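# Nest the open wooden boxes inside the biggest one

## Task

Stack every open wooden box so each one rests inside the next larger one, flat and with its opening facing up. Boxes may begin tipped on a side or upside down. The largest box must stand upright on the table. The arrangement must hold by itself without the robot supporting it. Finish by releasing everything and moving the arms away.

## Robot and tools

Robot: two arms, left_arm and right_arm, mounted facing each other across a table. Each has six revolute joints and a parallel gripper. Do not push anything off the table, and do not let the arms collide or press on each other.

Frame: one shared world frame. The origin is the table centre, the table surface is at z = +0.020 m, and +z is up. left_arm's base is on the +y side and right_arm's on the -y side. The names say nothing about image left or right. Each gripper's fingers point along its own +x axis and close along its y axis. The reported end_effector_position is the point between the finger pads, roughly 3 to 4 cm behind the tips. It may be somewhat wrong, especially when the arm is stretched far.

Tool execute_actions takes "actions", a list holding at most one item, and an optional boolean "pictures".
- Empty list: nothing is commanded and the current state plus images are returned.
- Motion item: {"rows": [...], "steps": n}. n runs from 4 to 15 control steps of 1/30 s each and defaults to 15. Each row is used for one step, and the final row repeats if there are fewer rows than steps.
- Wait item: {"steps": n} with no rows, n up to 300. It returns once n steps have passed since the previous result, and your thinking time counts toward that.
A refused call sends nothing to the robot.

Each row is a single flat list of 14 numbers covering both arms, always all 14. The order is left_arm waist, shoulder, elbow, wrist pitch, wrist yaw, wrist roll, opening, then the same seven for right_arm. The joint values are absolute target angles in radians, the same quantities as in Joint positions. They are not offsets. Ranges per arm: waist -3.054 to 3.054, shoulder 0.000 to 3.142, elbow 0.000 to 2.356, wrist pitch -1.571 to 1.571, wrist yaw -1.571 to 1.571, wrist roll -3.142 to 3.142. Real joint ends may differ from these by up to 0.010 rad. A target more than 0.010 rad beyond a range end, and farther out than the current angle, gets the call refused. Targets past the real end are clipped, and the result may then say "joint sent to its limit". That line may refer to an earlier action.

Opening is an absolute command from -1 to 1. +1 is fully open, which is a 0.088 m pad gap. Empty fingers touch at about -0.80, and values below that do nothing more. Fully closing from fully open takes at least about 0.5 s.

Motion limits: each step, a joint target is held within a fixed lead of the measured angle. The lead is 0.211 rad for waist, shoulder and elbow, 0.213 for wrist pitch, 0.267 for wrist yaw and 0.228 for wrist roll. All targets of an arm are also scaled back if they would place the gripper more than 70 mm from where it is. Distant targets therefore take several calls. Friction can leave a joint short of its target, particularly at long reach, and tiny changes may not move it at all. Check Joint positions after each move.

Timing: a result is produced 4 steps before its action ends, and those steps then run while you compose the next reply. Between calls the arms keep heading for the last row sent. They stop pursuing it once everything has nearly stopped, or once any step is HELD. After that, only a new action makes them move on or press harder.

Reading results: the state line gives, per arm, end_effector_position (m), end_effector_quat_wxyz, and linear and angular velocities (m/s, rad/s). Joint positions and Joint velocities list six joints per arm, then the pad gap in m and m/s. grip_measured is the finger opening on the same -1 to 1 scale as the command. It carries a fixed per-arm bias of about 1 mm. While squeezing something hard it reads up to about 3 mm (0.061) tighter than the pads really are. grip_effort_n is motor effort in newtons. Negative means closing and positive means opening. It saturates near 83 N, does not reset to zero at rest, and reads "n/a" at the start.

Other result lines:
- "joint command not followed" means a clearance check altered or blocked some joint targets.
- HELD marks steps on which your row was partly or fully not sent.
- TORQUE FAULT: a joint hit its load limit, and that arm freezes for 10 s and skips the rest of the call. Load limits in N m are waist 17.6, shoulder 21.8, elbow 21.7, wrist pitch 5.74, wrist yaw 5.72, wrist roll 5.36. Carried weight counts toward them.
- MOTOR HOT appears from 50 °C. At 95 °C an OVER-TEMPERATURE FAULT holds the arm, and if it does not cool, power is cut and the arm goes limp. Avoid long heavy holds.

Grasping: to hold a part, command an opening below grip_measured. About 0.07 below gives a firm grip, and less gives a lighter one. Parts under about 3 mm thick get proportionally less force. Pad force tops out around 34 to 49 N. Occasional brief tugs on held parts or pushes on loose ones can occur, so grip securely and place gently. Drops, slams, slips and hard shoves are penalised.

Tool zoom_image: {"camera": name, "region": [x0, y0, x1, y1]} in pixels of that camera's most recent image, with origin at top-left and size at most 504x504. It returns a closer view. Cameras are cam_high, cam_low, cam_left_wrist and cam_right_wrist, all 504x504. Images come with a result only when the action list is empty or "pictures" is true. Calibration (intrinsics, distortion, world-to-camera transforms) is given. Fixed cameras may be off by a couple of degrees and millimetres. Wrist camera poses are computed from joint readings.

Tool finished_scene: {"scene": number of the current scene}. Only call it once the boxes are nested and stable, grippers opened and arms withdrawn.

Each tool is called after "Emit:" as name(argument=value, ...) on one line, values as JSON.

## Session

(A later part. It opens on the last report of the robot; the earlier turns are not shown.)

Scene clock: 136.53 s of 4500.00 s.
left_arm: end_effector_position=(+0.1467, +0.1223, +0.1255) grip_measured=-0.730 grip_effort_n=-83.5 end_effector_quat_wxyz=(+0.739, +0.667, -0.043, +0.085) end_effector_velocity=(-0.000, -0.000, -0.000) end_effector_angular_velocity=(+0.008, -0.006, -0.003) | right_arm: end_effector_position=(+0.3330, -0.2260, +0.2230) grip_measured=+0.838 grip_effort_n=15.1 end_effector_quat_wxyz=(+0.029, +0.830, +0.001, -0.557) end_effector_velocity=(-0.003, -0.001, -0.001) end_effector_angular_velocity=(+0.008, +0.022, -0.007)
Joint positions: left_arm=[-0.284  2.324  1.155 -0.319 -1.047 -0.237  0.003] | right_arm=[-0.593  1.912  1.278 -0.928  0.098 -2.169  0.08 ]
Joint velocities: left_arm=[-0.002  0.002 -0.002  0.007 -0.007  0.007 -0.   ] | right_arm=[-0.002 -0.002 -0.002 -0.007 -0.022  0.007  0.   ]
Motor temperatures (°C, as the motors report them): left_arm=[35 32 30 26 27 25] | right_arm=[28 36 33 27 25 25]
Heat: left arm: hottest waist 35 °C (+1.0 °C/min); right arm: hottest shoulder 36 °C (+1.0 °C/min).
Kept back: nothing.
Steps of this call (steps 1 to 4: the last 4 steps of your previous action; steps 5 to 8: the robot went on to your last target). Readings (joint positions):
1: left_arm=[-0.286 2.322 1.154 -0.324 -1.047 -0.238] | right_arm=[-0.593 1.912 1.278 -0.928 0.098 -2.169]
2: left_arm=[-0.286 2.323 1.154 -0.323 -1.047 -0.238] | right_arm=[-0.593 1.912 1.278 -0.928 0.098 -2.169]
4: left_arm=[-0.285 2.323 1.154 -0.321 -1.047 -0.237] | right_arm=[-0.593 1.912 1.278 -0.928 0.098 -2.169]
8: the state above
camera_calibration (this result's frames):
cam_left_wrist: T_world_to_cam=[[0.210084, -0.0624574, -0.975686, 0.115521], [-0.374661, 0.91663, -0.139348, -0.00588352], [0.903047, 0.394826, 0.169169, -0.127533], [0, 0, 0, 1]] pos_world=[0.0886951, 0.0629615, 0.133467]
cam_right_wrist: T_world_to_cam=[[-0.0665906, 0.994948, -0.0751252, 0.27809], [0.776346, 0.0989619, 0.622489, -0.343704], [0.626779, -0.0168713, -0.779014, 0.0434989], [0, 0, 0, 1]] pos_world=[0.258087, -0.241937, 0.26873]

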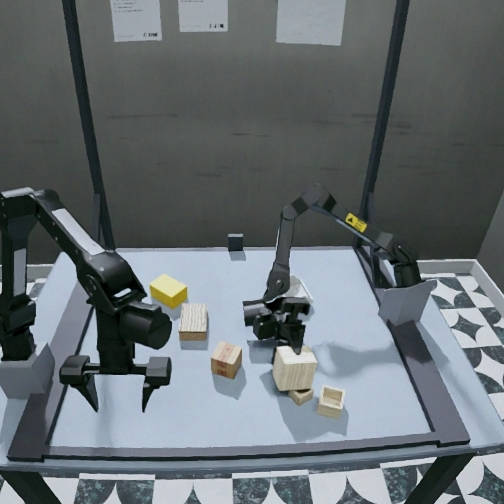

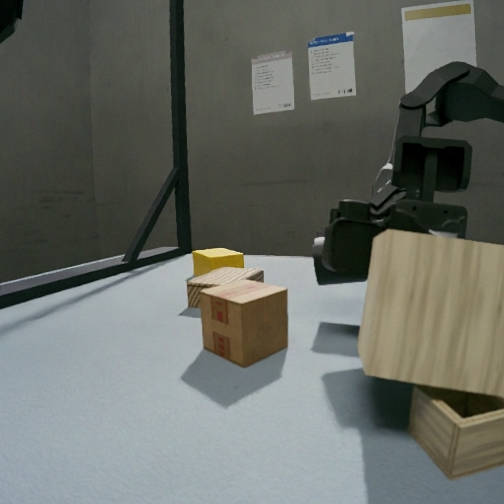

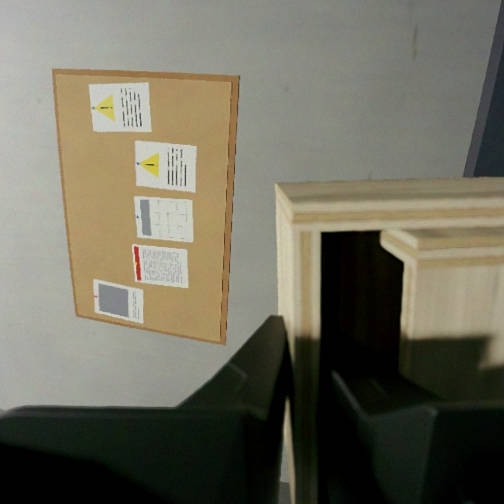

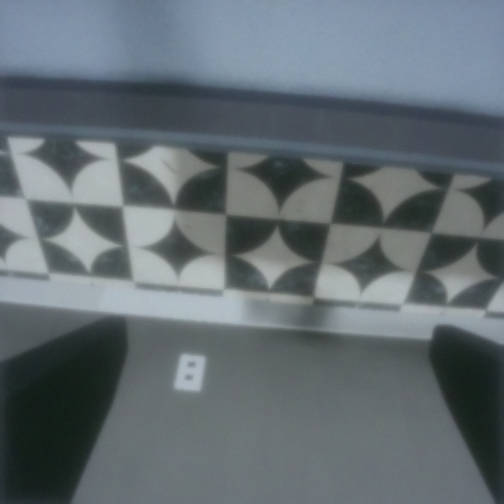

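Emit:
execute_actions(actions=[{"rows":[[-0.2,2.17,1.2,-0.55,-0.7,-0.1,-0.85,-0.593,1.912,1.278,-0.928,0.098,-2.169,0.84]],"steps":12}])

Emit:
execute_actions(actions=[{"rows":[[0.05,2.15,1.3,-0.7,0.0,0.1,-0.85,-0.593,1.912,1.278,-0.928,0.098,-2.169,0.84]],"steps":15}])

Emit:
execute_actions(actions=[{"rows":[[0.15,2.17,1.32,-0.72,0.82,0.25,-0.85,-0.593,1.912,1.278,-0.928,0.098,-2.169,0.84]],"steps":15}])

Emit:
execute_actions(actions=[{"rows":[[0.15,2.17,1.32,-0.72,0.82,0.25,-0.85,-0.593,1.912,1.278,-0.928,0.098,-2.169,0.84],[0.15,2.17,1.32,-0.72,0.82,0.25,-0.85,-0.593,1.912,1.278,-0.928,0.098,-2.169,0.84],[0.15,2.17,1.32,-0.72,0.82,0.25,-0.85,-0.593,1.912,1.278,-0.928,0.098,-2.169,0.84],[0.15,2.17,1.32,-0.72,0.82,0.25,-0.85,-0.593,1.912,1.278,-0.928,0.098,-2.169,0.84],[0.15,2.17,1.32,-0.72,0.82,0.25,-0.85,-0.593,1.912,1.278,-0.928,0.098,-2.169,0.84],[0.15,2.255,1.28,-0.565,0.82,0.2,-0.85,-0.593,1.912,1.278,-0.928,0.098,-2.169,0.84]],"steps":15}], pictures=true)

Scene clock: 137.60 s of 4500.00 s.
left_arm: end_effector_position=(+0.1381, +0.1249, +0.1379) grip_measured=-0.730 grip_effort_n=-83.5 end_effector_quat_wxyz=(+0.715, +0.692, +0.096, +0.032) end_effector_velocity=(-0.031, +0.010, +0.018) end_effector_angular_velocity=(+0.097, +0.281, +0.100) | right_arm: end_effector_position=(+0.3330, -0.2260, +0.2230) grip_measured=+0.838 grip_effort_n=15.1 end_effector_quat_wxyz=(+0.029, +0.830, +0.001, -0.557) end_effector_velocity=(-0.002, -0.002, +0.001) end_effector_angular_velocity=(-0.000, +0.008, +0.005)
Joint positions: left_arm=[-0.207  2.2    1.194 -0.513 -0.759 -0.123  0.003] | right_arm=[-0.593  1.912  1.278 -0.928  0.098 -2.169  0.08 ]
Joint velocities: left_arm=[ 0.051 -0.164  0.022 -0.256  0.271  0.125 -0.   ] | right_arm=[-0.002 -0.007 -0.002 -0.007 -0.007 -0.007 -0.   ]
Motor temperatures (°C, as the motors report them): left_arm=[35 32 29 26 27 25] | right_arm=[28 36 33 27 25 25]
Heat: left arm: hottest waist 35 °C (+1.0 °C/min); right arm: hottest shoulder 36 °C (+1.0 °C/min).
Steps of this call (steps 1 to 15: the robot went on to your last target; steps 16 to 24: nothing new was sent; steps 25 to 32: the first 8 steps of this action). Readings (joint positions):
25: left_arm=[-0.280 2.310 1.160 -0.331 -1.035 -0.228] | right_arm=[-0.593 1.912 1.278 -0.928 0.098 -2.169]
26: left_arm=[-0.266 2.291 1.171 -0.378 -0.979 -0.199] | right_arm=[-0.593 1.912 1.278 -0.928 0.098 -2.169]
28: left_arm=[-0.233 2.245 1.183 -0.449 -0.854 -0.159] | right_arm=[-0.593 1.912 1.278 -0.928 0.098 -2.169]
32: the state above

Scene clock: 138.10 s of 4500.00 s.
left_arm: end_effector_position=(+0.1534, +0.1388, +0.1510) grip_measured=-0.730 grip_effort_n=-83.5 end_effector_quat_wxyz=(+0.695, +0.620, +0.345, -0.116) end_effector_velocity=(-0.158, -0.134, -0.158) end_effector_angular_velocity=(-0.807, +1.624, -0.286) | right_arm: end_effector_position=(+0.3330, -0.2260, +0.2230) grip_measured=+0.838 grip_effort_n=15.1 end_effector_quat_wxyz=(+0.029, +0.830, +0.001, -0.557) end_effector_velocity=(-0.002, -0.001, +0.001) end_effector_angular_velocity=(+0.003, +0.021, +0.017)
Joint positions: left_arm=[ 0.066  2.15   1.292 -0.692 -0.163  0.084  0.003] | right_arm=[-0.593  1.912  1.278 -0.928  0.098 -2.169  0.08 ]
Joint velocities: left_arm=[ 0.042 -0.11   0.09   0.022  1.824  0.095 -0.   ] | right_arm=[-0.007 -0.007 -0.002 -0.007 -0.022 -0.022  0.   ]
Motor temperatures (°C, as the motors report them): left_arm=[35 32 29 26 27 25] | right_arm=[28 36 33 27 25 25]
Heat: left arm: hottest waist 35 °C (+1.0 °C/min); right arm: hottest shoulder 36 °C (+1.0 °C/min).
Steps of this call (steps 1 to 4: the last 4 steps of your previous action; steps 5 to 15: the first 11 steps of this action). Readings (joint positions):
5: left_arm=[-0.194 2.184 1.206 -0.553 -0.717 -0.090] | right_arm=[-0.593 1.912 1.278 -0.928 0.098 -2.169]
6: left_arm=[-0.165 2.181 1.228 -0.588 -0.667 -0.049] | right_arm=[-0.593 1.912 1.278 -0.928 0.098 -2.169]
8: left_arm=[-0.078 2.168 1.265 -0.631 -0.526 0.018] | right_arm=[-0.593 1.912 1.278 -0.928 0.098 -2.169]
12: left_arm=[0.035 2.161 1.285 -0.679 -0.311 0.070] | right_arm=[-0.593 1.912 1.278 -0.928 0.098 -2.169]
15: the state above

Scene clock: 138.60 s of 4500.00 s.
left_arm: end_effector_position=(+0.0928, +0.1064, +0.1158) grip_measured=-0.730 grip_effort_n=-83.5 end_effector_quat_wxyz=(+0.609, +0.476, +0.497, -0.394) end_effector_velocity=(-0.232, -0.115, -0.051) end_effector_angular_velocity=(-0.716, +1.518, -0.232) | right_arm: end_effector_position=(+0.3330, -0.2260, +0.2230) grip_measured=+0.838 grip_effort_n=14.7 end_effector_quat_wxyz=(+0.029, +0.830, +0.001, -0.557) end_effector_velocity=(-0.005, -0.003, -0.002) end_effector_angular_velocity=(-0.009, +0.030, +0.003)
Joint positions: left_arm=[ 0.144  2.163  1.31  -0.718  0.555  0.239  0.003] | right_arm=[-0.593  1.912  1.278 -0.928  0.098 -2.169  0.08 ]
Joint velocities: left_arm=[-0.027 -0.002 -0.002 -0.022  1.692  0.066 -0.   ] | right_arm=[-0.002 -0.002 -0.002 -0.022 -0.022 -0.007  0.   ]
Motor temperatures (°C, as the motors report them): left_arm=[35 32 30 26 27 25] | right_arm=[28 36 33 27 25 25]
Heat: left arm: hottest waist 35 °C (+1.0 °C/min); right arm: hottest shoulder 36 °C (+1.0 °C/min).
Steps of this call (steps 1 to 4: the last 4 steps of your previous action; steps 5 to 15: the first 11 steps of this action). Readings (joint positions):
5: left_arm=[0.041 2.150 1.297 -0.700 -0.013 0.113] | right_arm=[-0.593 1.912 1.278 -0.928 0.098 -2.169]
6: left_arm=[0.055 2.151 1.300 -0.704 0.036 0.143] | right_arm=[-0.593 1.912 1.278 -0.928 0.098 -2.169]
8: left_arm=[0.098 2.152 1.308 -0.708 0.161 0.189] | right_arm=[-0.593 1.912 1.278 -0.928 0.098 -2.169]
12: left_arm=[0.143 2.160 1.310 -0.716 0.384 0.227] | right_arm=[-0.593 1.912 1.278 -0.928 0.098 -2.169]
15: the state above

Scene clock: 139.10 s of 4500.00 s.
left_arm: end_effector_position=(+0.0785, +0.0890, +0.0947) grip_measured=-0.730 grip_effort_n=-83.5 end_effector_quat_wxyz=(+0.578, +0.396, +0.526, -0.482) end_effector_velocity=(+0.059, +0.088, -0.107) end_effector_angular_velocity=(+0.180, +0.099, +0.283) | right_arm: end_effector_position=(+0.3330, -0.2260, +0.2230) grip_measured=+0.838 grip_effort_n=15.1 end_effector_quat_wxyz=(+0.029, +0.830, +0.001, -0.557) end_effector_velocity=(-0.001, +0.002, -0.000) end_effector_angular_velocity=(+0.006, +0.003, +0.012)
Joint positions: left_arm=[ 0.143  2.229  1.294 -0.603  0.809  0.214  0.003] | right_arm=[-0.593  1.912  1.278 -0.928  0.098 -2.169  0.08 ]
Joint velocities: left_arm=[-0.002  0.276 -0.183  0.198 -0.022 -0.11  -0.   ] | right_arm=[ 0.002 -0.002 -0.002  0.007 -0.007 -0.007 -0.   ]
Motor temperatures (°C, as the motors report them): left_arm=[35 32 30 26 27 25] | right_arm=[28 36 33 27 25 25]
Heat: left arm: hottest waist 35 °C (+1.0 °C/min); right arm: hottest shoulder 36 °C (+1.0 °C/min).
Steps of this call (steps 1 to 4: the last 4 steps of your previous action; steps 5 to 15: the first 11 steps of this action). Readings (joint positions):
5: left_arm=[0.141 2.163 1.312 -0.718 0.749 0.245] | right_arm=[-0.593 1.912 1.278 -0.928 0.098 -2.169]
6: left_arm=[0.141 2.163 1.312 -0.718 0.764 0.245] | right_arm=[-0.593 1.912 1.278 -0.928 0.098 -2.169]
8: left_arm=[0.141 2.163 1.312 -0.718 0.785 0.246] | right_arm=[-0.593 1.912 1.278 -0.928 0.098 -2.169]
12: left_arm=[0.141 2.193 1.307 -0.637 0.809 0.228] | right_arm=[-0.593 1.912 1.278 -0.928 0.098 -2.169]
15: the state above
camera_calibration (this result's frames):
cam_left_wrist: T_world_to_cam=[[-0.980617, -0.195101, 0.0180339, 0.10886], [-0.187645, 0.96164, 0.200092, -0.0559903], [-0.0563804, 0.19283, -0.979611, 0.154501], [0, 0, 0, 1]] pos_world=[0.104954, 0.0452887, 0.160591]
cam_right_wrist: T_world_to_cam=[[-0.0665906, 0.994948, -0.0751252, 0.27809], [0.776346, 0.0989619, 0.622489, -0.343704], [0.626779, -0.0168713, -0.779014, 0.0434989], [0, 0, 0, 1]] pos_world=[0.258087, -0.241937, 0.26873]

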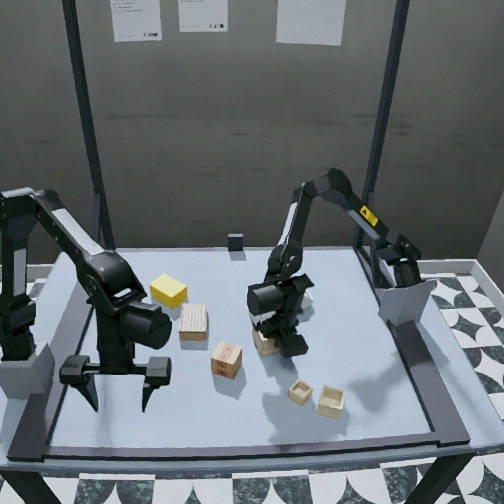

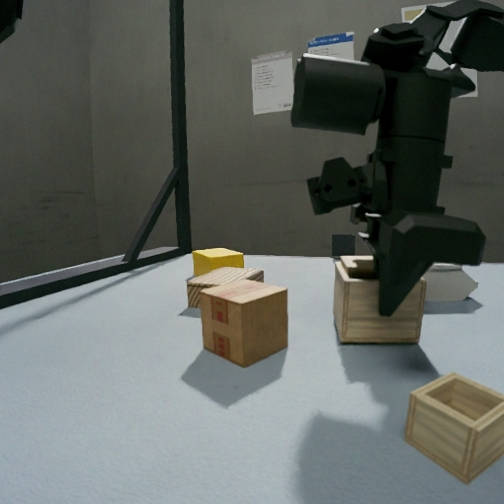

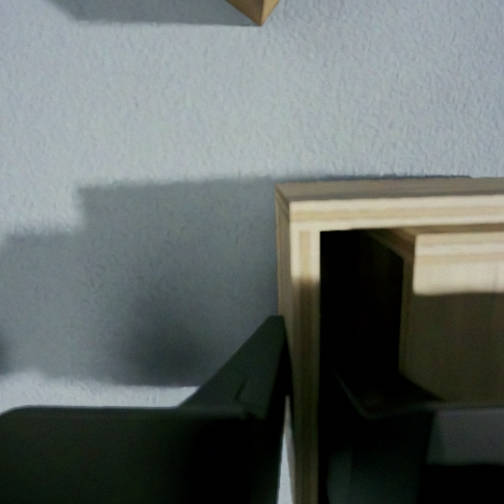

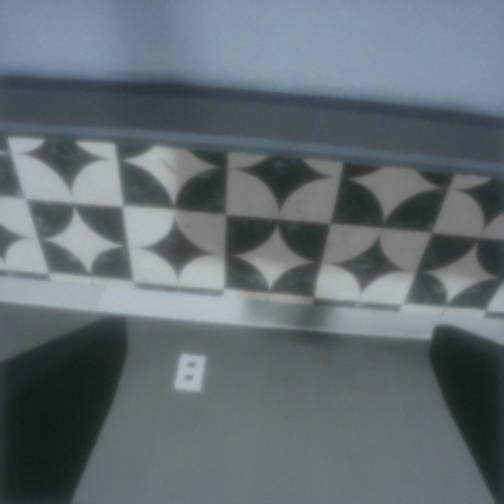

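Emit:
execute_actions(actions=[{"rows":[[0.15,2.26,1.28,-0.565,0.82,0.2,-0.5,-0.593,1.912,1.278,-0.928,0.098,-2.169,0.84]],"steps":12}])

Emit:
execute_actions(actions=[{"rows":[[0.15,2.3,1.26,-0.48,0.815,0.16,-0.3,-0.593,1.912,1.278,-0.928,0.098,-2.169,0.84]],"steps":15}], pictures=true)

Emit:
execute_actions(actions=[{"rows":[[0.15,2.3,1.26,-0.48,0.815,0.16,-0.2,-0.593,1.912,1.278,-0.928,0.098,-2.169,0.84],[0.15,2.3,1.26,-0.48,0.815,0.16,-0.1,-0.593,1.912,1.278,-0.928,0.098,-2.169,0.84],[0.15,2.3,1.26,-0.48,0.815,0.16,-0.0,-0.593,1.912,1.278,-0.928,0.098,-2.169,0.84],[0.15,2.3,1.26,-0.48,0.815,0.16,0.1,-0.593,1.912,1.278,-0.928,0.098,-2.169,0.84],[0.15,2.3,1.26,-0.48,0.815,0.16,0.2,-0.593,1.912,1.278,-0.928,0.098,-2.169,0.84]],"steps":15}], pictures=true)

Scene clock: 139.67 s of 4500.00 s.
left_arm: end_effector_position=(+0.0849, +0.0901, +0.0902) grip_measured=-0.548 grip_effort_n=16.0 end_effector_quat_wxyz=(+0.581, +0.389, +0.526, -0.484) end_effector_velocity=(+0.002, -0.002, -0.001) end_effector_angular_velocity=(-0.006, -0.012, -0.005) | right_arm: end_effector_position=(+0.3330, -0.2260, +0.2230) grip_measured=+0.838 grip_effort_n=14.7 end_effector_quat_wxyz=(+0.029, +0.830, +0.001, -0.557) end_effector_velocity=(+0.000, -0.003, +0.000) end_effector_angular_velocity=(-0.017, -0.002, +0.015)
Joint positions: left_arm=[ 0.149  2.249  1.285 -0.567  0.816  0.203  0.012] | right_arm=[-0.593  1.912  1.278 -0.928  0.098 -2.169  0.08 ]
Joint velocities: left_arm=[-0.002  0.002 -0.002  0.022 -0.007 -0.007  0.017] | right_arm=[-0.002 -0.002 -0.002 -0.007  0.007 -0.022 -0.   ]
Motor temperatures (°C, as the motors report them): left_arm=[35 32 30 26 27 25] | right_arm=[28 36 33 27 25 25]
Heat: left arm: hottest waist 35 °C (+1.0 °C/min); right arm: hottest shoulder 36 °C (+1.0 °C/min).
Steps of this call (steps 1 to 4: the last 4 steps of your previous action; steps 5 to 9: the robot went on to your last target; steps 10 to 17: the first 8 steps of this action). Readings (joint positions):
10: left_arm=[0.147 2.243 1.285 -0.572 0.815 0.203] | right_arm=[-0.593 1.912 1.278 -0.928 0.098 -2.169]
11: left_arm=[0.147 2.244 1.285 -0.569 0.816 0.203] | right_arm=[-0.593 1.912 1.278 -0.928 0.098 -2.169]
13: left_arm=[0.147 2.247 1.285 -0.567 0.816 0.203] | right_arm=[-0.593 1.912 1.278 -0.928 0.098 -2.169]
17: the state above

Scene clock: 140.17 s of 4500.00 s.
left_arm: end_effector_position=(+0.0939, +0.0892, +0.0856) grip_measured=-0.315 grip_effort_n=12.3 end_effector_quat_wxyz=(+0.591, +0.373, +0.524, -0.488) end_effector_velocity=(+0.003, +0.002, -0.002) end_effector_angular_velocity=(-0.008, +0.011, +0.039) | right_arm: end_effector_position=(+0.3330, -0.2260, +0.2230) grip_measured=+0.838 grip_effort_n=15.1 end_effector_quat_wxyz=(+0.029, +0.830, +0.001, -0.557) end_effector_velocity=(+0.003, -0.002, +0.000) end_effector_angular_velocity=(-0.002, -0.007, -0.001)
Joint positions: left_arm=[ 0.159  2.271  1.268 -0.496  0.833  0.166  0.024] | right_arm=[-0.593  1.912  1.278 -0.928  0.098 -2.169  0.08 ]
Joint velocities: left_arm=[ 0.007  0.007 -0.012  0.022  0.007 -0.037  0.004] | right_arm=[-0.007 -0.002 -0.007  0.007  0.007 -0.007 -0.   ]
Motor temperatures (°C, as the motors report them): left_arm=[35 32 29 26 27 25] | right_arm=[28 36 33 27 25 25]
Heat: left arm: hottest waist 35 °C (+1.0 °C/min); right arm: hottest shoulder 36 °C (+1.0 °C/min).
Steps of this call (steps 1 to 4: the last 4 steps of your previous action; steps 5 to 15: the first 11 steps of this action). Readings (joint positions):
5: left_arm=[0.149 2.252 1.282 -0.559 0.816 0.198] | right_arm=[-0.593 1.912 1.278 -0.928 0.098 -2.169]
6: left_arm=[0.149 2.257 1.279 -0.538 0.817 0.190] | right_arm=[-0.593 1.912 1.278 -0.928 0.098 -2.169]
8: left_arm=[0.153 2.265 1.275 -0.520 0.828 0.179] | right_arm=[-0.593 1.912 1.278 -0.928 0.098 -2.169]
12: left_arm=[0.158 2.270 1.270 -0.501 0.832 0.169] | right_arm=[-0.593 1.912 1.278 -0.928 0.098 -2.169]
15: the state above
camera_calibration (this result's frames):
cam_left_wrist: T_world_to_cam=[[-0.974252, -0.222362, 0.037258, 0.124418], [-0.21394, 0.963906, 0.158479, -0.0456945], [-0.0711528, 0.146427, -0.986659, 0.152534], [0, 0, 0, 1]] pos_world=[0.122292, 0.0493759, 0.153105]
cam_right_wrist: T_world_to_cam=[[-0.0665906, 0.994948, -0.0751252, 0.27809], [0.776346, 0.0989619, 0.622489, -0.343704], [0.626779, -0.0168713, -0.779014, 0.0434989], [0, 0, 0, 1]] pos_world=[0.258087, -0.241937, 0.26873]

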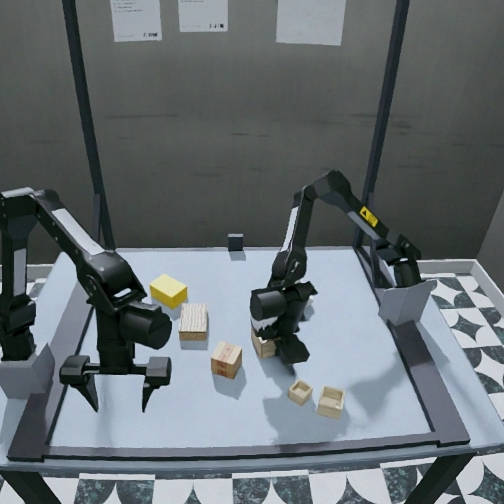

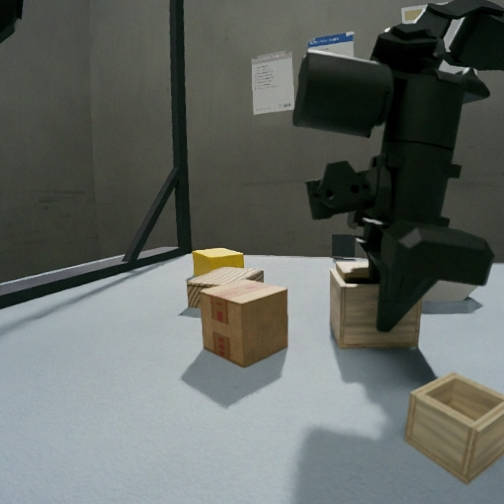

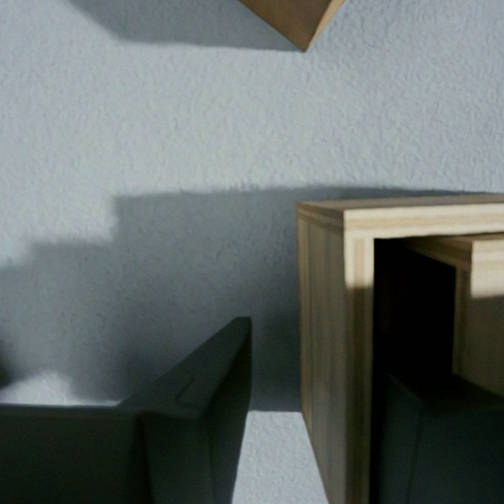

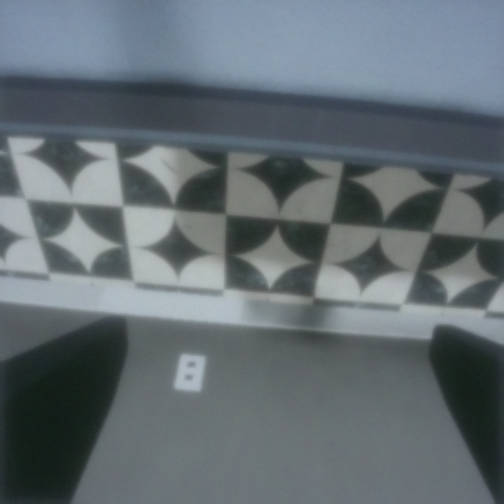

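Scene clock: 140.67 s of 4500.00 s.
left_arm: end_effector_position=(+0.1031, +0.0920, +0.0871) grip_measured=+0.143 grip_effort_n=18.4 end_effector_quat_wxyz=(+0.600, +0.370, +0.521, -0.481) end_effector_velocity=(+0.005, +0.001, +0.005) end_effector_angular_velocity=(+0.000, -0.022, +0.018) | right_arm: end_effector_position=(+0.3330, -0.2260, +0.2230) grip_measured=+0.838 grip_effort_n=15.1 end_effector_quat_wxyz=(+0.029, +0.830, +0.001, -0.557) end_effector_velocity=(+0.002, +0.001, +0.002) end_effector_angular_velocity=(+0.013, +0.000, +0.004)
Joint positions: left_arm=[ 0.176  2.282  1.268 -0.485  0.821  0.165  0.046] | right_arm=[-0.593  1.912  1.278 -0.928  0.098 -2.169  0.08 ]
Joint velocities: left_arm=[ 0.012 -0.007  0.002 -0.007 -0.022 -0.007  0.02 ] | right_arm=[-0.007 -0.002  0.002  0.007 -0.007 -0.007 -0.   ]
Motor temperatures (°C, as the motors report them): left_arm=[35 32 29 26 27 25] | right_arm=[28 36 33 27 25 25]
Heat: left arm: hottest waist 35 °C (+1.0 °C/min); right arm: hottest shoulder 36 °C (+1.0 °C/min).
Steps of this call (steps 1 to 4: the last 4 steps of your previous action; steps 5 to 15: the first 11 steps of this action). Readings (joint positions):
5: left_arm=[0.160 2.272 1.268 -0.492 0.834 0.165] | right_arm=[-0.593 1.912 1.278 -0.928 0.098 -2.169]
6: left_arm=[0.162 2.273 1.268 -0.490 0.833 0.165] | right_arm=[-0.593 1.912 1.278 -0.928 0.098 -2.169]
8: left_arm=[0.166 2.276 1.268 -0.487 0.831 0.165] | right_arm=[-0.593 1.912 1.278 -0.928 0.098 -2.169]
12: left_arm=[0.175 2.281 1.268 -0.485 0.825 0.165] | right_arm=[-0.593 1.912 1.278 -0.928 0.098 -2.169]
15: the state above
camera_calibration (this result's frames):
cam_left_wrist: T_world_to_cam=[[-0.970831, -0.238512, 0.0244821, 0.136125], [-0.232297, 0.960959, 0.150318, -0.0437351], [-0.059379, 0.140246, -0.988335, 0.15376], [0, 0, 0, 1]] pos_world=[0.131125, 0.0529308, 0.155208]
cam_right_wrist: T_world_to_cam=[[-0.0665906, 0.994948, -0.0751252, 0.27809], [0.776346, 0.0989619, 0.622489, -0.343704], [0.626779, -0.0168713, -0.779014, 0.0434989], [0, 0, 0, 1]] pos_world=[0.258087, -0.241937, 0.26873]

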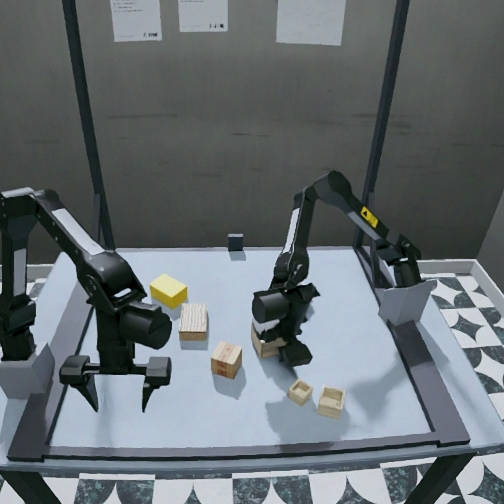

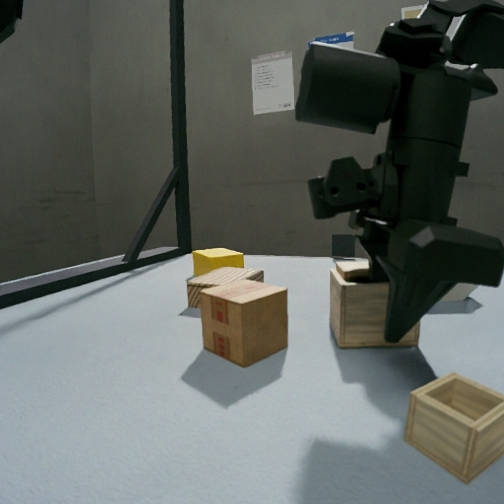

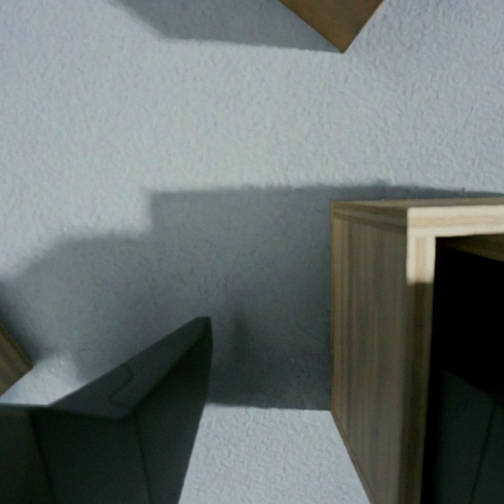

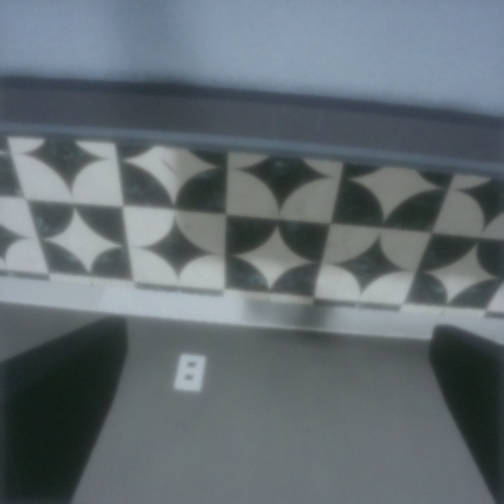

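Emit:
execute_actions(actions=[{"rows":[[0.12,2.25,1.29,-0.58,0.82,0.2,0.2,-0.593,1.912,1.278,-0.928,0.098,-2.169,0.84]],"steps":15}], pictures=true)

Scene clock: 141.20 s of 4500.00 s.
left_arm: end_effector_position=(+0.0831, +0.0903, +0.0861) grip_measured=+0.196 grip_effort_n=17.0 end_effector_quat_wxyz=(+0.579, +0.387, +0.533, -0.481) end_effector_velocity=(-0.005, +0.001, +0.002) end_effector_angular_velocity=(+0.013, +0.017, +0.019) | right_arm: end_effector_position=(+0.3330, -0.2260, +0.2230) grip_measured=+0.838 grip_effort_n=14.7 end_effector_quat_wxyz=(+0.029, +0.830, +0.001, -0.557) end_effector_velocity=(-0.005, -0.001, -0.002) end_effector_angular_velocity=(-0.011, +0.030, +0.008)
Joint positions: left_arm=[ 0.14   2.257  1.289 -0.57   0.82   0.192  0.049] | right_arm=[-0.593  1.912  1.278 -0.928  0.098 -2.169  0.08 ]
Joint velocities: left_arm=[-0.002 -0.007  0.007 -0.037  0.007 -0.007  0.   ] | right_arm=[ 0.002  0.002  0.002 -0.022 -0.022 -0.007 -0.   ]
Motor temperatures (°C, as the motors report them): left_arm=[35 32 29 26 27 25] | right_arm=[28 36 33 27 25 25]
Heat: left arm: hottest waist 35 °C (+1.0 °C/min); right arm: hottest shoulder 36 °C (+1.0 °C/min).
Steps of this call (steps 1 to 4: the last 4 steps of your previous action; step 5: the robot went on to your last target; steps 6 to 16: the first 11 steps of this action). Readings (joint positions):
6: left_arm=[0.178 2.282 1.269 -0.491 0.819 0.167] | right_arm=[-0.593 1.912 1.278 -0.928 0.098 -2.169]
7: left_arm=[0.173 2.281 1.273 -0.511 0.818 0.172] | right_arm=[-0.593 1.912 1.278 -0.928 0.098 -2.169]
9: left_arm=[0.163 2.275 1.278 -0.538 0.818 0.179] | right_arm=[-0.593 1.912 1.278 -0.928 0.098 -2.169]
13: left_arm=[0.144 2.260 1.286 -0.563 0.819 0.190] | right_arm=[-0.593 1.912 1.278 -0.928 0.098 -2.169]
16: the state above
camera_calibration (this result's frames):
cam_left_wrist: T_world_to_cam=[[-0.976617, -0.21262, 0.0318019, 0.113942], [-0.202201, 0.958689, 0.200078, -0.0532224], [-0.0730286, 0.188969, -0.979264, 0.147802], [0, 0, 0, 1]] pos_world=[0.11131, 0.04732, 0.151762]
cam_right_wrist: T_world_to_cam=[[-0.0665906, 0.994948, -0.0751252, 0.27809], [0.776346, 0.0989619, 0.622489, -0.343704], [0.626779, -0.0168713, -0.779014, 0.0434989], [0, 0, 0, 1]] pos_world=[0.258087, -0.241937, 0.26873]

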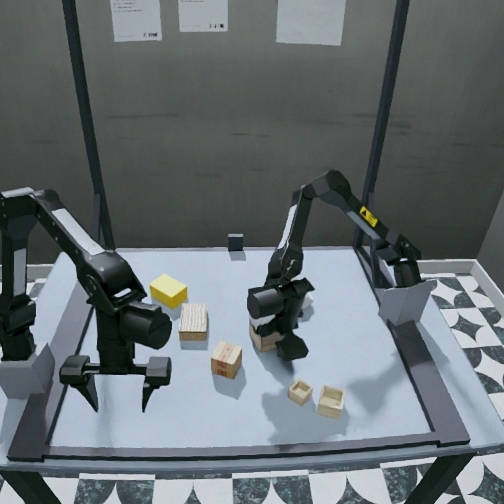

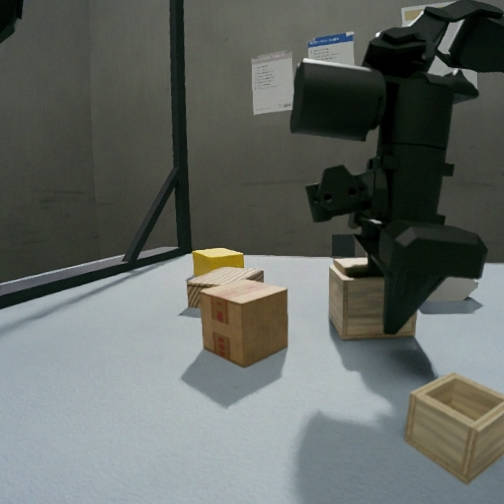

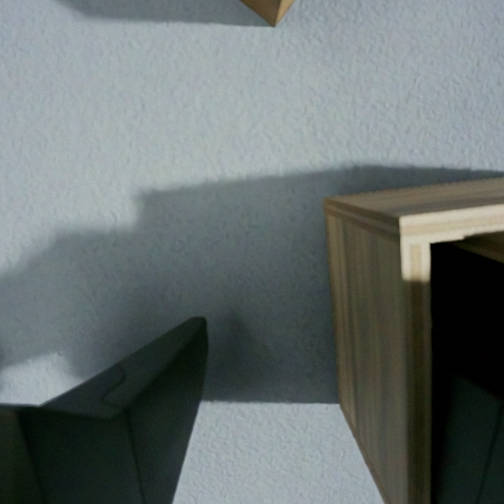

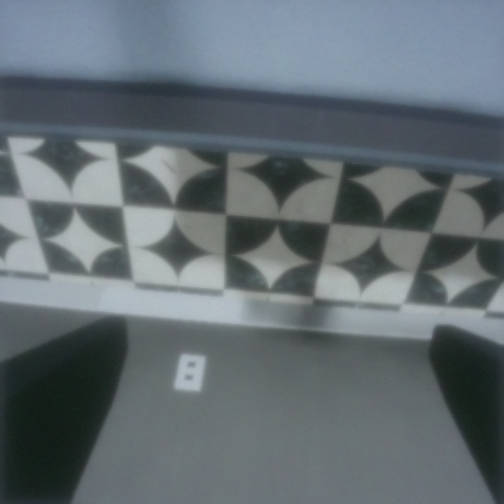

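Emit:
execute_actions(actions=[{"rows":[[0.16,2.27,1.28,-0.55,0.82,0.2,-0.2,-0.593,1.912,1.278,-0.928,0.098,-2.169,0.84],[0.16,2.2,1.31,-0.68,0.82,0.25,-0.2,-0.593,1.912,1.278,-0.928,0.098,-2.169,0.84],[0.16,2.2,1.31,-0.68,0.82,0.25,-0.2,-0.593,1.912,1.278,-0.928,0.098,-2.169,0.84],[0.17,2.1,1.36,-0.85,0.82,0.25,-0.2,-0.593,1.912,1.278,-0.928,0.098,-2.169,0.84]],"steps":15}])

Emit:
execute_actions(actions=[{"rows":[[0.51,2.55,1.75,-1.15,0.76,0.2,-0.2,-0.593,1.912,1.278,-0.928,0.098,-2.169,0.84]],"steps":15}])

Emit:
execute_actions(actions=[{"steps":15}], pictures=true)

Scene clock: 142.13 s of 4500.00 s.
left_arm: end_effector_position=(+0.0477, +0.0829, +0.1389) grip_measured=-0.174 grip_effort_n=-17.9 end_effector_quat_wxyz=(+0.575, +0.391, +0.534, -0.480) end_effector_velocity=(-0.059, -0.040, +0.099) end_effector_angular_velocity=(-0.121, -0.050, -0.089) | right_arm: end_effector_position=(+0.3330, -0.2260, +0.2230) grip_measured=+0.838 grip_effort_n=14.7 end_effector_quat_wxyz=(+0.029, +0.830, +0.001, -0.557) end_effector_velocity=(-0.000, -0.004, -0.001) end_effector_angular_velocity=(-0.016, +0.000, +0.000)
Joint positions: left_arm=[ 0.165  2.116  1.353 -0.815  0.819  0.244  0.03 ] | right_arm=[-0.593  1.912  1.278 -0.928  0.098 -2.169  0.08 ]
Joint velocities: left_arm=[ 0.037 -0.252  0.129 -0.242  0.022  0.022 -0.009] | right_arm=[-0.002 -0.002 -0.007 -0.007  0.007 -0.007 -0.   ]
Motor temperatures (°C, as the motors report them): left_arm=[35 32 29 26 27 25] | right_arm=[28 36 33 27 25 25]
Heat: left arm: hottest waist 35 °C (+1.0 °C/min); right arm: hottest shoulder 36 °C (+1.0 °C/min).
Steps of this call (steps 1 to 4: the last 4 steps of your previous action; steps 5 to 15: the robot went on to your last target; steps 16 to 17: nothing new was sent; steps 18 to 28: the first 11 steps of this action). Readings (joint positions):
18: left_arm=[0.140 2.257 1.290 -0.574 0.822 0.194] | right_arm=[-0.593 1.912 1.278 -0.928 0.098 -2.169]
19: left_arm=[0.141 2.254 1.292 -0.581 0.823 0.202] | right_arm=[-0.593 1.912 1.278 -0.928 0.098 -2.169]
21: left_arm=[0.143 2.238 1.298 -0.642 0.821 0.222] | right_arm=[-0.593 1.912 1.278 -0.928 0.098 -2.169]
25: left_arm=[0.157 2.160 1.328 -0.779 0.817 0.239] | right_arm=[-0.593 1.912 1.278 -0.928 0.098 -2.169]
28: the state above

Scene clock: 142.63 s of 4500.00 s.
left_arm: end_effector_position=(+0.1690, +0.1171, +0.1861) grip_measured=-0.197 grip_effort_n=-18.4 end_effector_quat_wxyz=(+0.651, +0.257, +0.619, -0.356) end_effector_velocity=(+0.331, +0.158, +0.026) end_effector_angular_velocity=(-0.111, +0.114, +0.872) | right_arm: end_effector_position=(+0.3330, -0.2260, +0.2230) grip_measured=+0.838 grip_effort_n=14.7 end_effector_quat_wxyz=(+0.029, +0.830, +0.001, -0.557) end_effector_velocity=(-0.001, +0.002, -0.000) end_effector_angular_velocity=(+0.006, +0.003, +0.012)
Joint positions: left_arm=[ 0.455  2.432  1.682 -1.102  0.772  0.209  0.029] | right_arm=[-0.593  1.912  1.278 -0.928  0.098 -2.169  0.08 ]
Joint velocities: left_arm=[ 0.672  0.882  0.593 -0.212 -0.095 -0.066 -0.   ] | right_arm=[ 0.002 -0.002 -0.002  0.007 -0.007 -0.007  0.   ]
Motor temperatures (°C, as the motors report them): left_arm=[35 32 30 26 27 25] | right_arm=[28 37 33 27 25 25]
Heat: left arm: hottest waist 35 °C (+1.0 °C/min); right arm: hottest shoulder 37 °C (+2.0 °C/min).
Steps of this call (steps 1 to 4: the last 4 steps of your previous action; steps 5 to 15: the first 11 steps of this action). Readings (joint positions):
5: left_arm=[0.170 2.120 1.369 -0.863 0.818 0.245] | right_arm=[-0.593 1.912 1.278 -0.928 0.098 -2.169]
6: left_arm=[0.184 2.144 1.401 -0.905 0.817 0.239] | right_arm=[-0.593 1.912 1.278 -0.928 0.098 -2.169]
8: left_arm=[0.239 2.204 1.472 -0.959 0.800 0.229] | right_arm=[-0.593 1.912 1.278 -0.928 0.098 -2.169]
12: left_arm=[0.372 2.330 1.596 -1.059 0.780 0.216] | right_arm=[-0.593 1.912 1.278 -0.928 0.098 -2.169]
15: the state above

Scene clock: 143.13 s of 4500.00 s.
left_arm: end_effector_position=(+0.1964, +0.1368, +0.1785) grip_measured=-0.197 grip_effort_n=-18.4 end_effector_quat_wxyz=(+0.652, +0.225, +0.648, -0.323) end_effector_velocity=(-0.001, +0.006, -0.007) end_effector_angular_velocity=(+0.038, +0.014, +0.009) | right_arm: end_effector_position=(+0.3330, -0.2260, +0.2230) grip_measured=+0.838 grip_effort_n=15.6 end_effector_quat_wxyz=(+0.029, +0.830, +0.001, -0.557) end_effector_velocity=(-0.002, -0.003, +0.000) end_effector_angular_velocity=(-0.012, +0.015, +0.002)
Joint positions: left_arm=[ 0.506  2.536  1.741 -1.148  0.761  0.203  0.029] | right_arm=[-0.593  1.912  1.278 -0.928  0.098 -2.169  0.08 ]
Joint velocities: left_arm=[-0.007  0.017  0.002 -0.022 -0.022  0.007  0.   ] | right_arm=[-0.002 -0.002  0.002 -0.022 -0.007 -0.007  0.   ]
Motor temperatures (°C, as the motors report them): left_arm=[35 32 30 26 27 25] | right_arm=[28 37 33 27 25 25]
Heat: left arm: hottest waist 35 °C (+1.0 °C/min); right arm: hottest shoulder 37 °C (+2.0 °C/min).
Kept back: nothing.
Steps of this call (steps 1 to 4: the last 4 steps of your previous action; steps 5 to 15: the robot went on to your last target). Readings (joint positions):
1: left_arm=[0.475 2.460 1.698 -1.111 0.768 0.207] | right_arm=[-0.593 1.912 1.278 -0.928 0.098 -2.169]
2: left_arm=[0.491 2.483 1.707 -1.122 0.765 0.206] | right_arm=[-0.593 1.912 1.278 -0.928 0.098 -2.169]
4: left_arm=[0.507 2.515 1.715 -1.135 0.762 0.204] | right_arm=[-0.593 1.912 1.278 -0.928 0.098 -2.169]
8: left_arm=[0.507 2.535 1.729 -1.144 0.761 0.203] | right_arm=[-0.593 1.912 1.278 -0.928 0.098 -2.169]
15: the state above
camera_calibration (this result's frames):
cam_left_wrist: T_world_to_cam=[[-0.735371, -0.670897, 0.0955383, 0.235432], [-0.630023, 0.728771, 0.268261, 0.00986397], [-0.249601, 0.13708, -0.958597, 0.275847], [0, 0, 0, 1]] pos_world=[0.248196, 0.112949, 0.239288]
cam_right_wrist: T_world_to_cam=[[-0.0665906, 0.994948, -0.0751252, 0.27809], [0.776346, 0.0989619, 0.622489, -0.343704], [0.626779, -0.0168713, -0.779014, 0.0434989], [0, 0, 0, 1]] pos_world=[0.258087, -0.241937, 0.26873]

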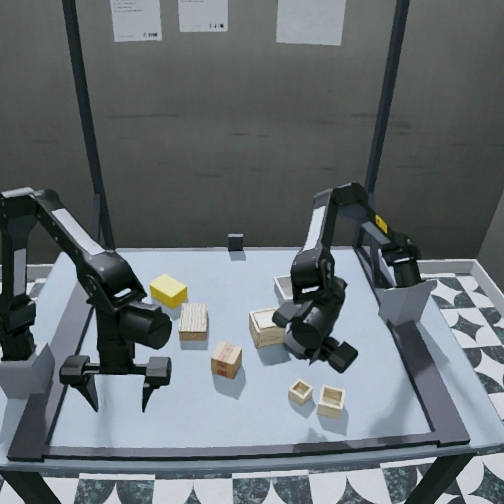

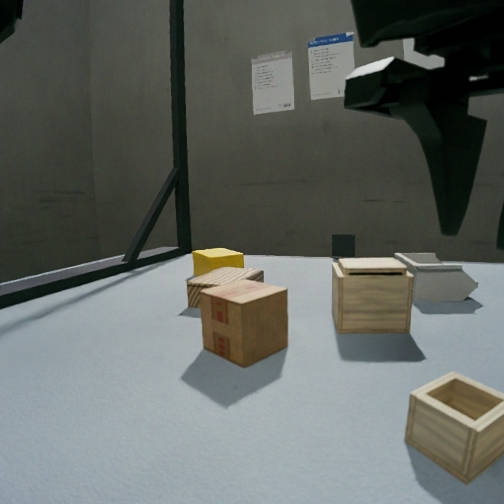

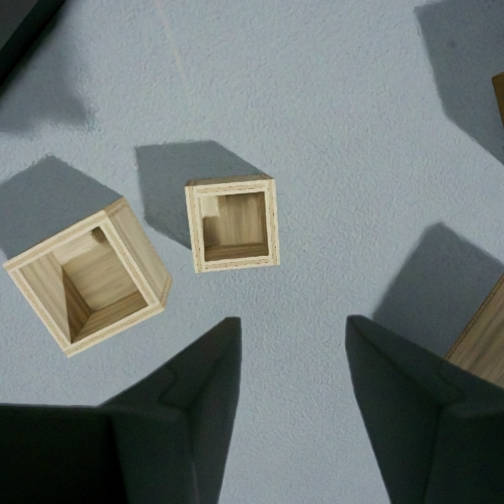

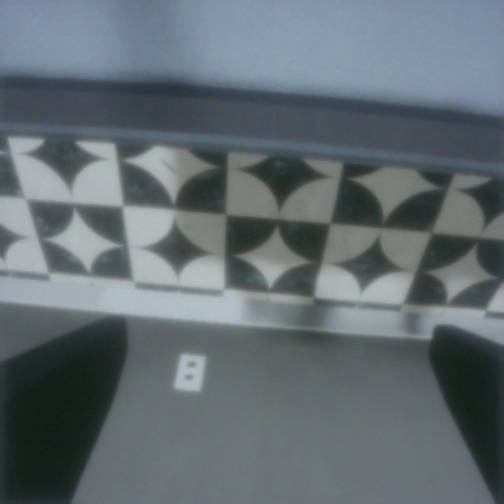

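Emit:
execute_actions(actions=[{"rows":[[0.47,2.60,1.62,-0.855,0.745,0.08,-0.8,-0.593,1.912,1.278,-0.928,0.098,-2.169,0.84]],"steps":15}])

Emit:
execute_actions(actions=[{"steps":10}], pictures=true)

Scene clock: 143.90 s of 4500.00 s.
left_arm: end_effector_position=(+0.2208, +0.1447, +0.1277) grip_measured=-0.762 grip_effort_n=-18.4 end_effector_quat_wxyz=(+0.672, +0.222, +0.634, -0.311) end_effector_velocity=(+0.023, -0.018, +0.002) end_effector_angular_velocity=(-0.071, -0.105, -0.037) | right_arm: end_effector_position=(+0.3330, -0.2260, +0.2230) grip_measured=+0.838 grip_effort_n=15.1 end_effector_quat_wxyz=(+0.029, +0.830, +0.001, -0.557) end_effector_velocity=(+0.000, -0.003, +0.000) end_effector_angular_velocity=(-0.012, -0.002, +0.001)
Joint positions: left_arm=[ 0.467  2.596  1.628 -0.878  0.749  0.09   0.002] | right_arm=[-0.593  1.912  1.278 -0.928  0.098 -2.169  0.08 ]
Joint velocities: left_arm=[-0.002 -0.002 -0.002  0.168 -0.007 -0.066 -0.013] | right_arm=[-0.002 -0.002 -0.002 -0.007  0.007 -0.007 -0.   ]
Motor temperatures (°C, as the motors report them): left_arm=[35 32 30 26 27 25] | right_arm=[28 37 33 27 25 25]
Heat: left arm: hottest waist 35 °C (+1.0 °C/min); right arm: hottest shoulder 37 °C (+2.0 °C/min).
Steps of this call (steps 1 to 12: the robot went on to your last target; steps 13 to 23: the first 11 steps of this action). Readings (joint positions):
13: left_arm=[0.505 2.541 1.732 -1.129 0.761 0.188] | right_arm=[-0.593 1.912 1.278 -0.928 0.098 -2.169]
14: left_arm=[0.502 2.542 1.712 -1.075 0.761 0.162] | right_arm=[-0.593 1.912 1.278 -0.928 0.098 -2.169]
16: left_arm=[0.491 2.555 1.681 -0.988 0.756 0.129] | right_arm=[-0.593 1.912 1.278 -0.928 0.098 -2.169]
20: left_arm=[0.471 2.592 1.636 -0.904 0.749 0.098] | right_arm=[-0.593 1.912 1.278 -0.928 0.098 -2.169]
23: the state above

Scene clock: 144.23 s of 4500.00 s.
left_arm: end_effector_position=(+0.2233, +0.1434, +0.1276) grip_measured=-0.788 grip_effort_n=-59.3 end_effector_quat_wxyz=(+0.676, +0.222, +0.629, -0.313) end_effector_velocity=(-0.001, +0.001, -0.001) end_effector_angular_velocity=(+0.010, +0.004, +0.025) | right_arm: end_effector_position=(+0.3330, -0.2260, +0.2230) grip_measured=+0.838 grip_effort_n=14.7 end_effector_quat_wxyz=(+0.029, +0.830, +0.001, -0.557) end_effector_velocity=(-0.003, -0.006, -0.002) end_effector_angular_velocity=(-0.020, +0.021, -0.001)
Joint positions: left_arm=[ 0.467  2.596  1.625 -0.858  0.748  0.084  0.   ] | right_arm=[-0.593  1.912  1.278 -0.928  0.098 -2.169  0.08 ]
Joint velocities: left_arm=[-0.002 -0.002 -0.002 -0.007 -0.007 -0.022 -0.   ] | right_arm=[-0.002 -0.002 -0.007 -0.022 -0.007 -0.007 -0.   ]
Motor temperatures (°C, as the motors report them): left_arm=[35 32 30 26 27 25] | right_arm=[28 37 33 27 25 25]
Heat: left arm: hottest waist 35 °C (+1.0 °C/min); right arm: hottest shoulder 37 °C (+2.0 °C/min).
Kept back: nothing.
Steps of this call (steps 1 to 4: the last 4 steps of your previous action; steps 5 to 10: the robot went on to your last target). Readings (joint positions):
1: left_arm=[0.467 2.596 1.628 -0.872 0.749 0.088] | right_arm=[-0.593 1.912 1.278 -0.928 0.098 -2.169]
2: left_arm=[0.467 2.596 1.628 -0.867 0.749 0.087] | right_arm=[-0.593 1.912 1.278 -0.928 0.098 -2.169]
4: left_arm=[0.467 2.596 1.627 -0.864 0.749 0.086] | right_arm=[-0.593 1.912 1.278 -0.928 0.098 -2.169]
8: left_arm=[0.467 2.596 1.625 -0.860 0.748 0.084] | right_arm=[-0.593 1.912 1.278 -0.928 0.098 -2.169]
10: the state above
camera_calibration (this result's frames):
cam_left_wrist: T_world_to_cam=[[-0.724185, -0.686751, 0.0626775, 0.268476], [-0.661027, 0.717195, 0.220624, 0.0504553], [-0.196466, 0.118341, -0.973343, 0.225552], [0, 0, 0, 1]] pos_world=[0.272092, 0.121498, 0.191581]
cam_right_wrist: T_world_to_cam=[[-0.0665906, 0.994948, -0.0751252, 0.27809], [0.776346, 0.0989619, 0.622489, -0.343704], [0.626779, -0.0168713, -0.779014, 0.0434989], [0, 0, 0, 1]] pos_world=[0.258087, -0.241937, 0.26873]

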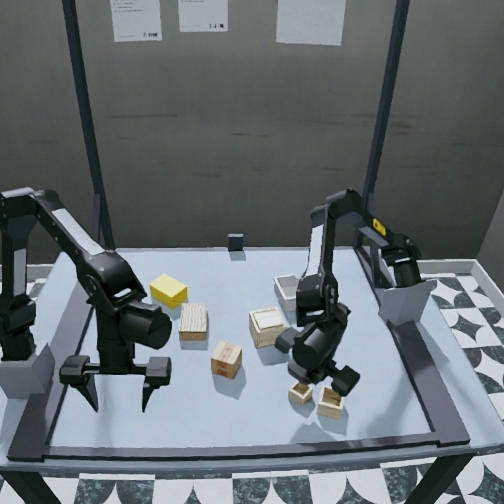

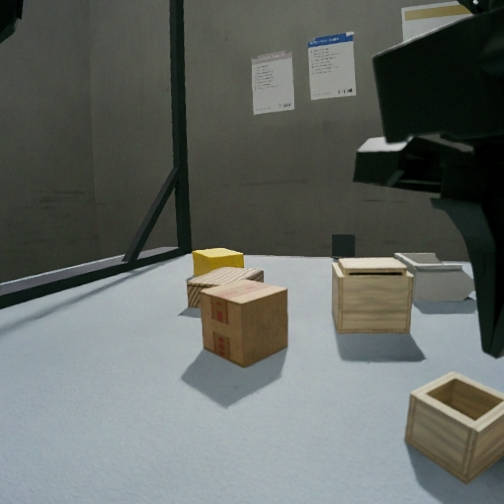

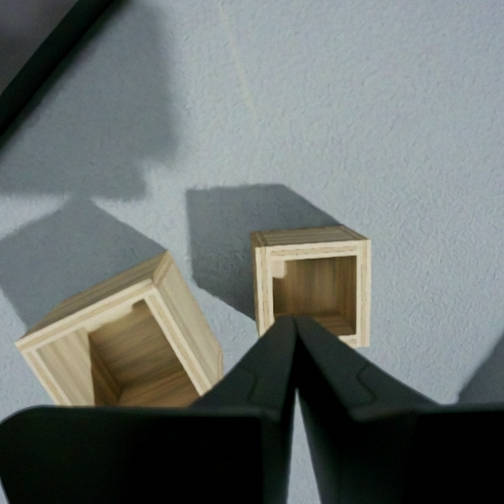

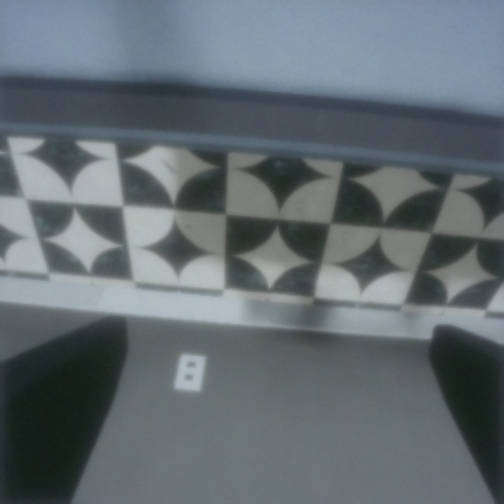

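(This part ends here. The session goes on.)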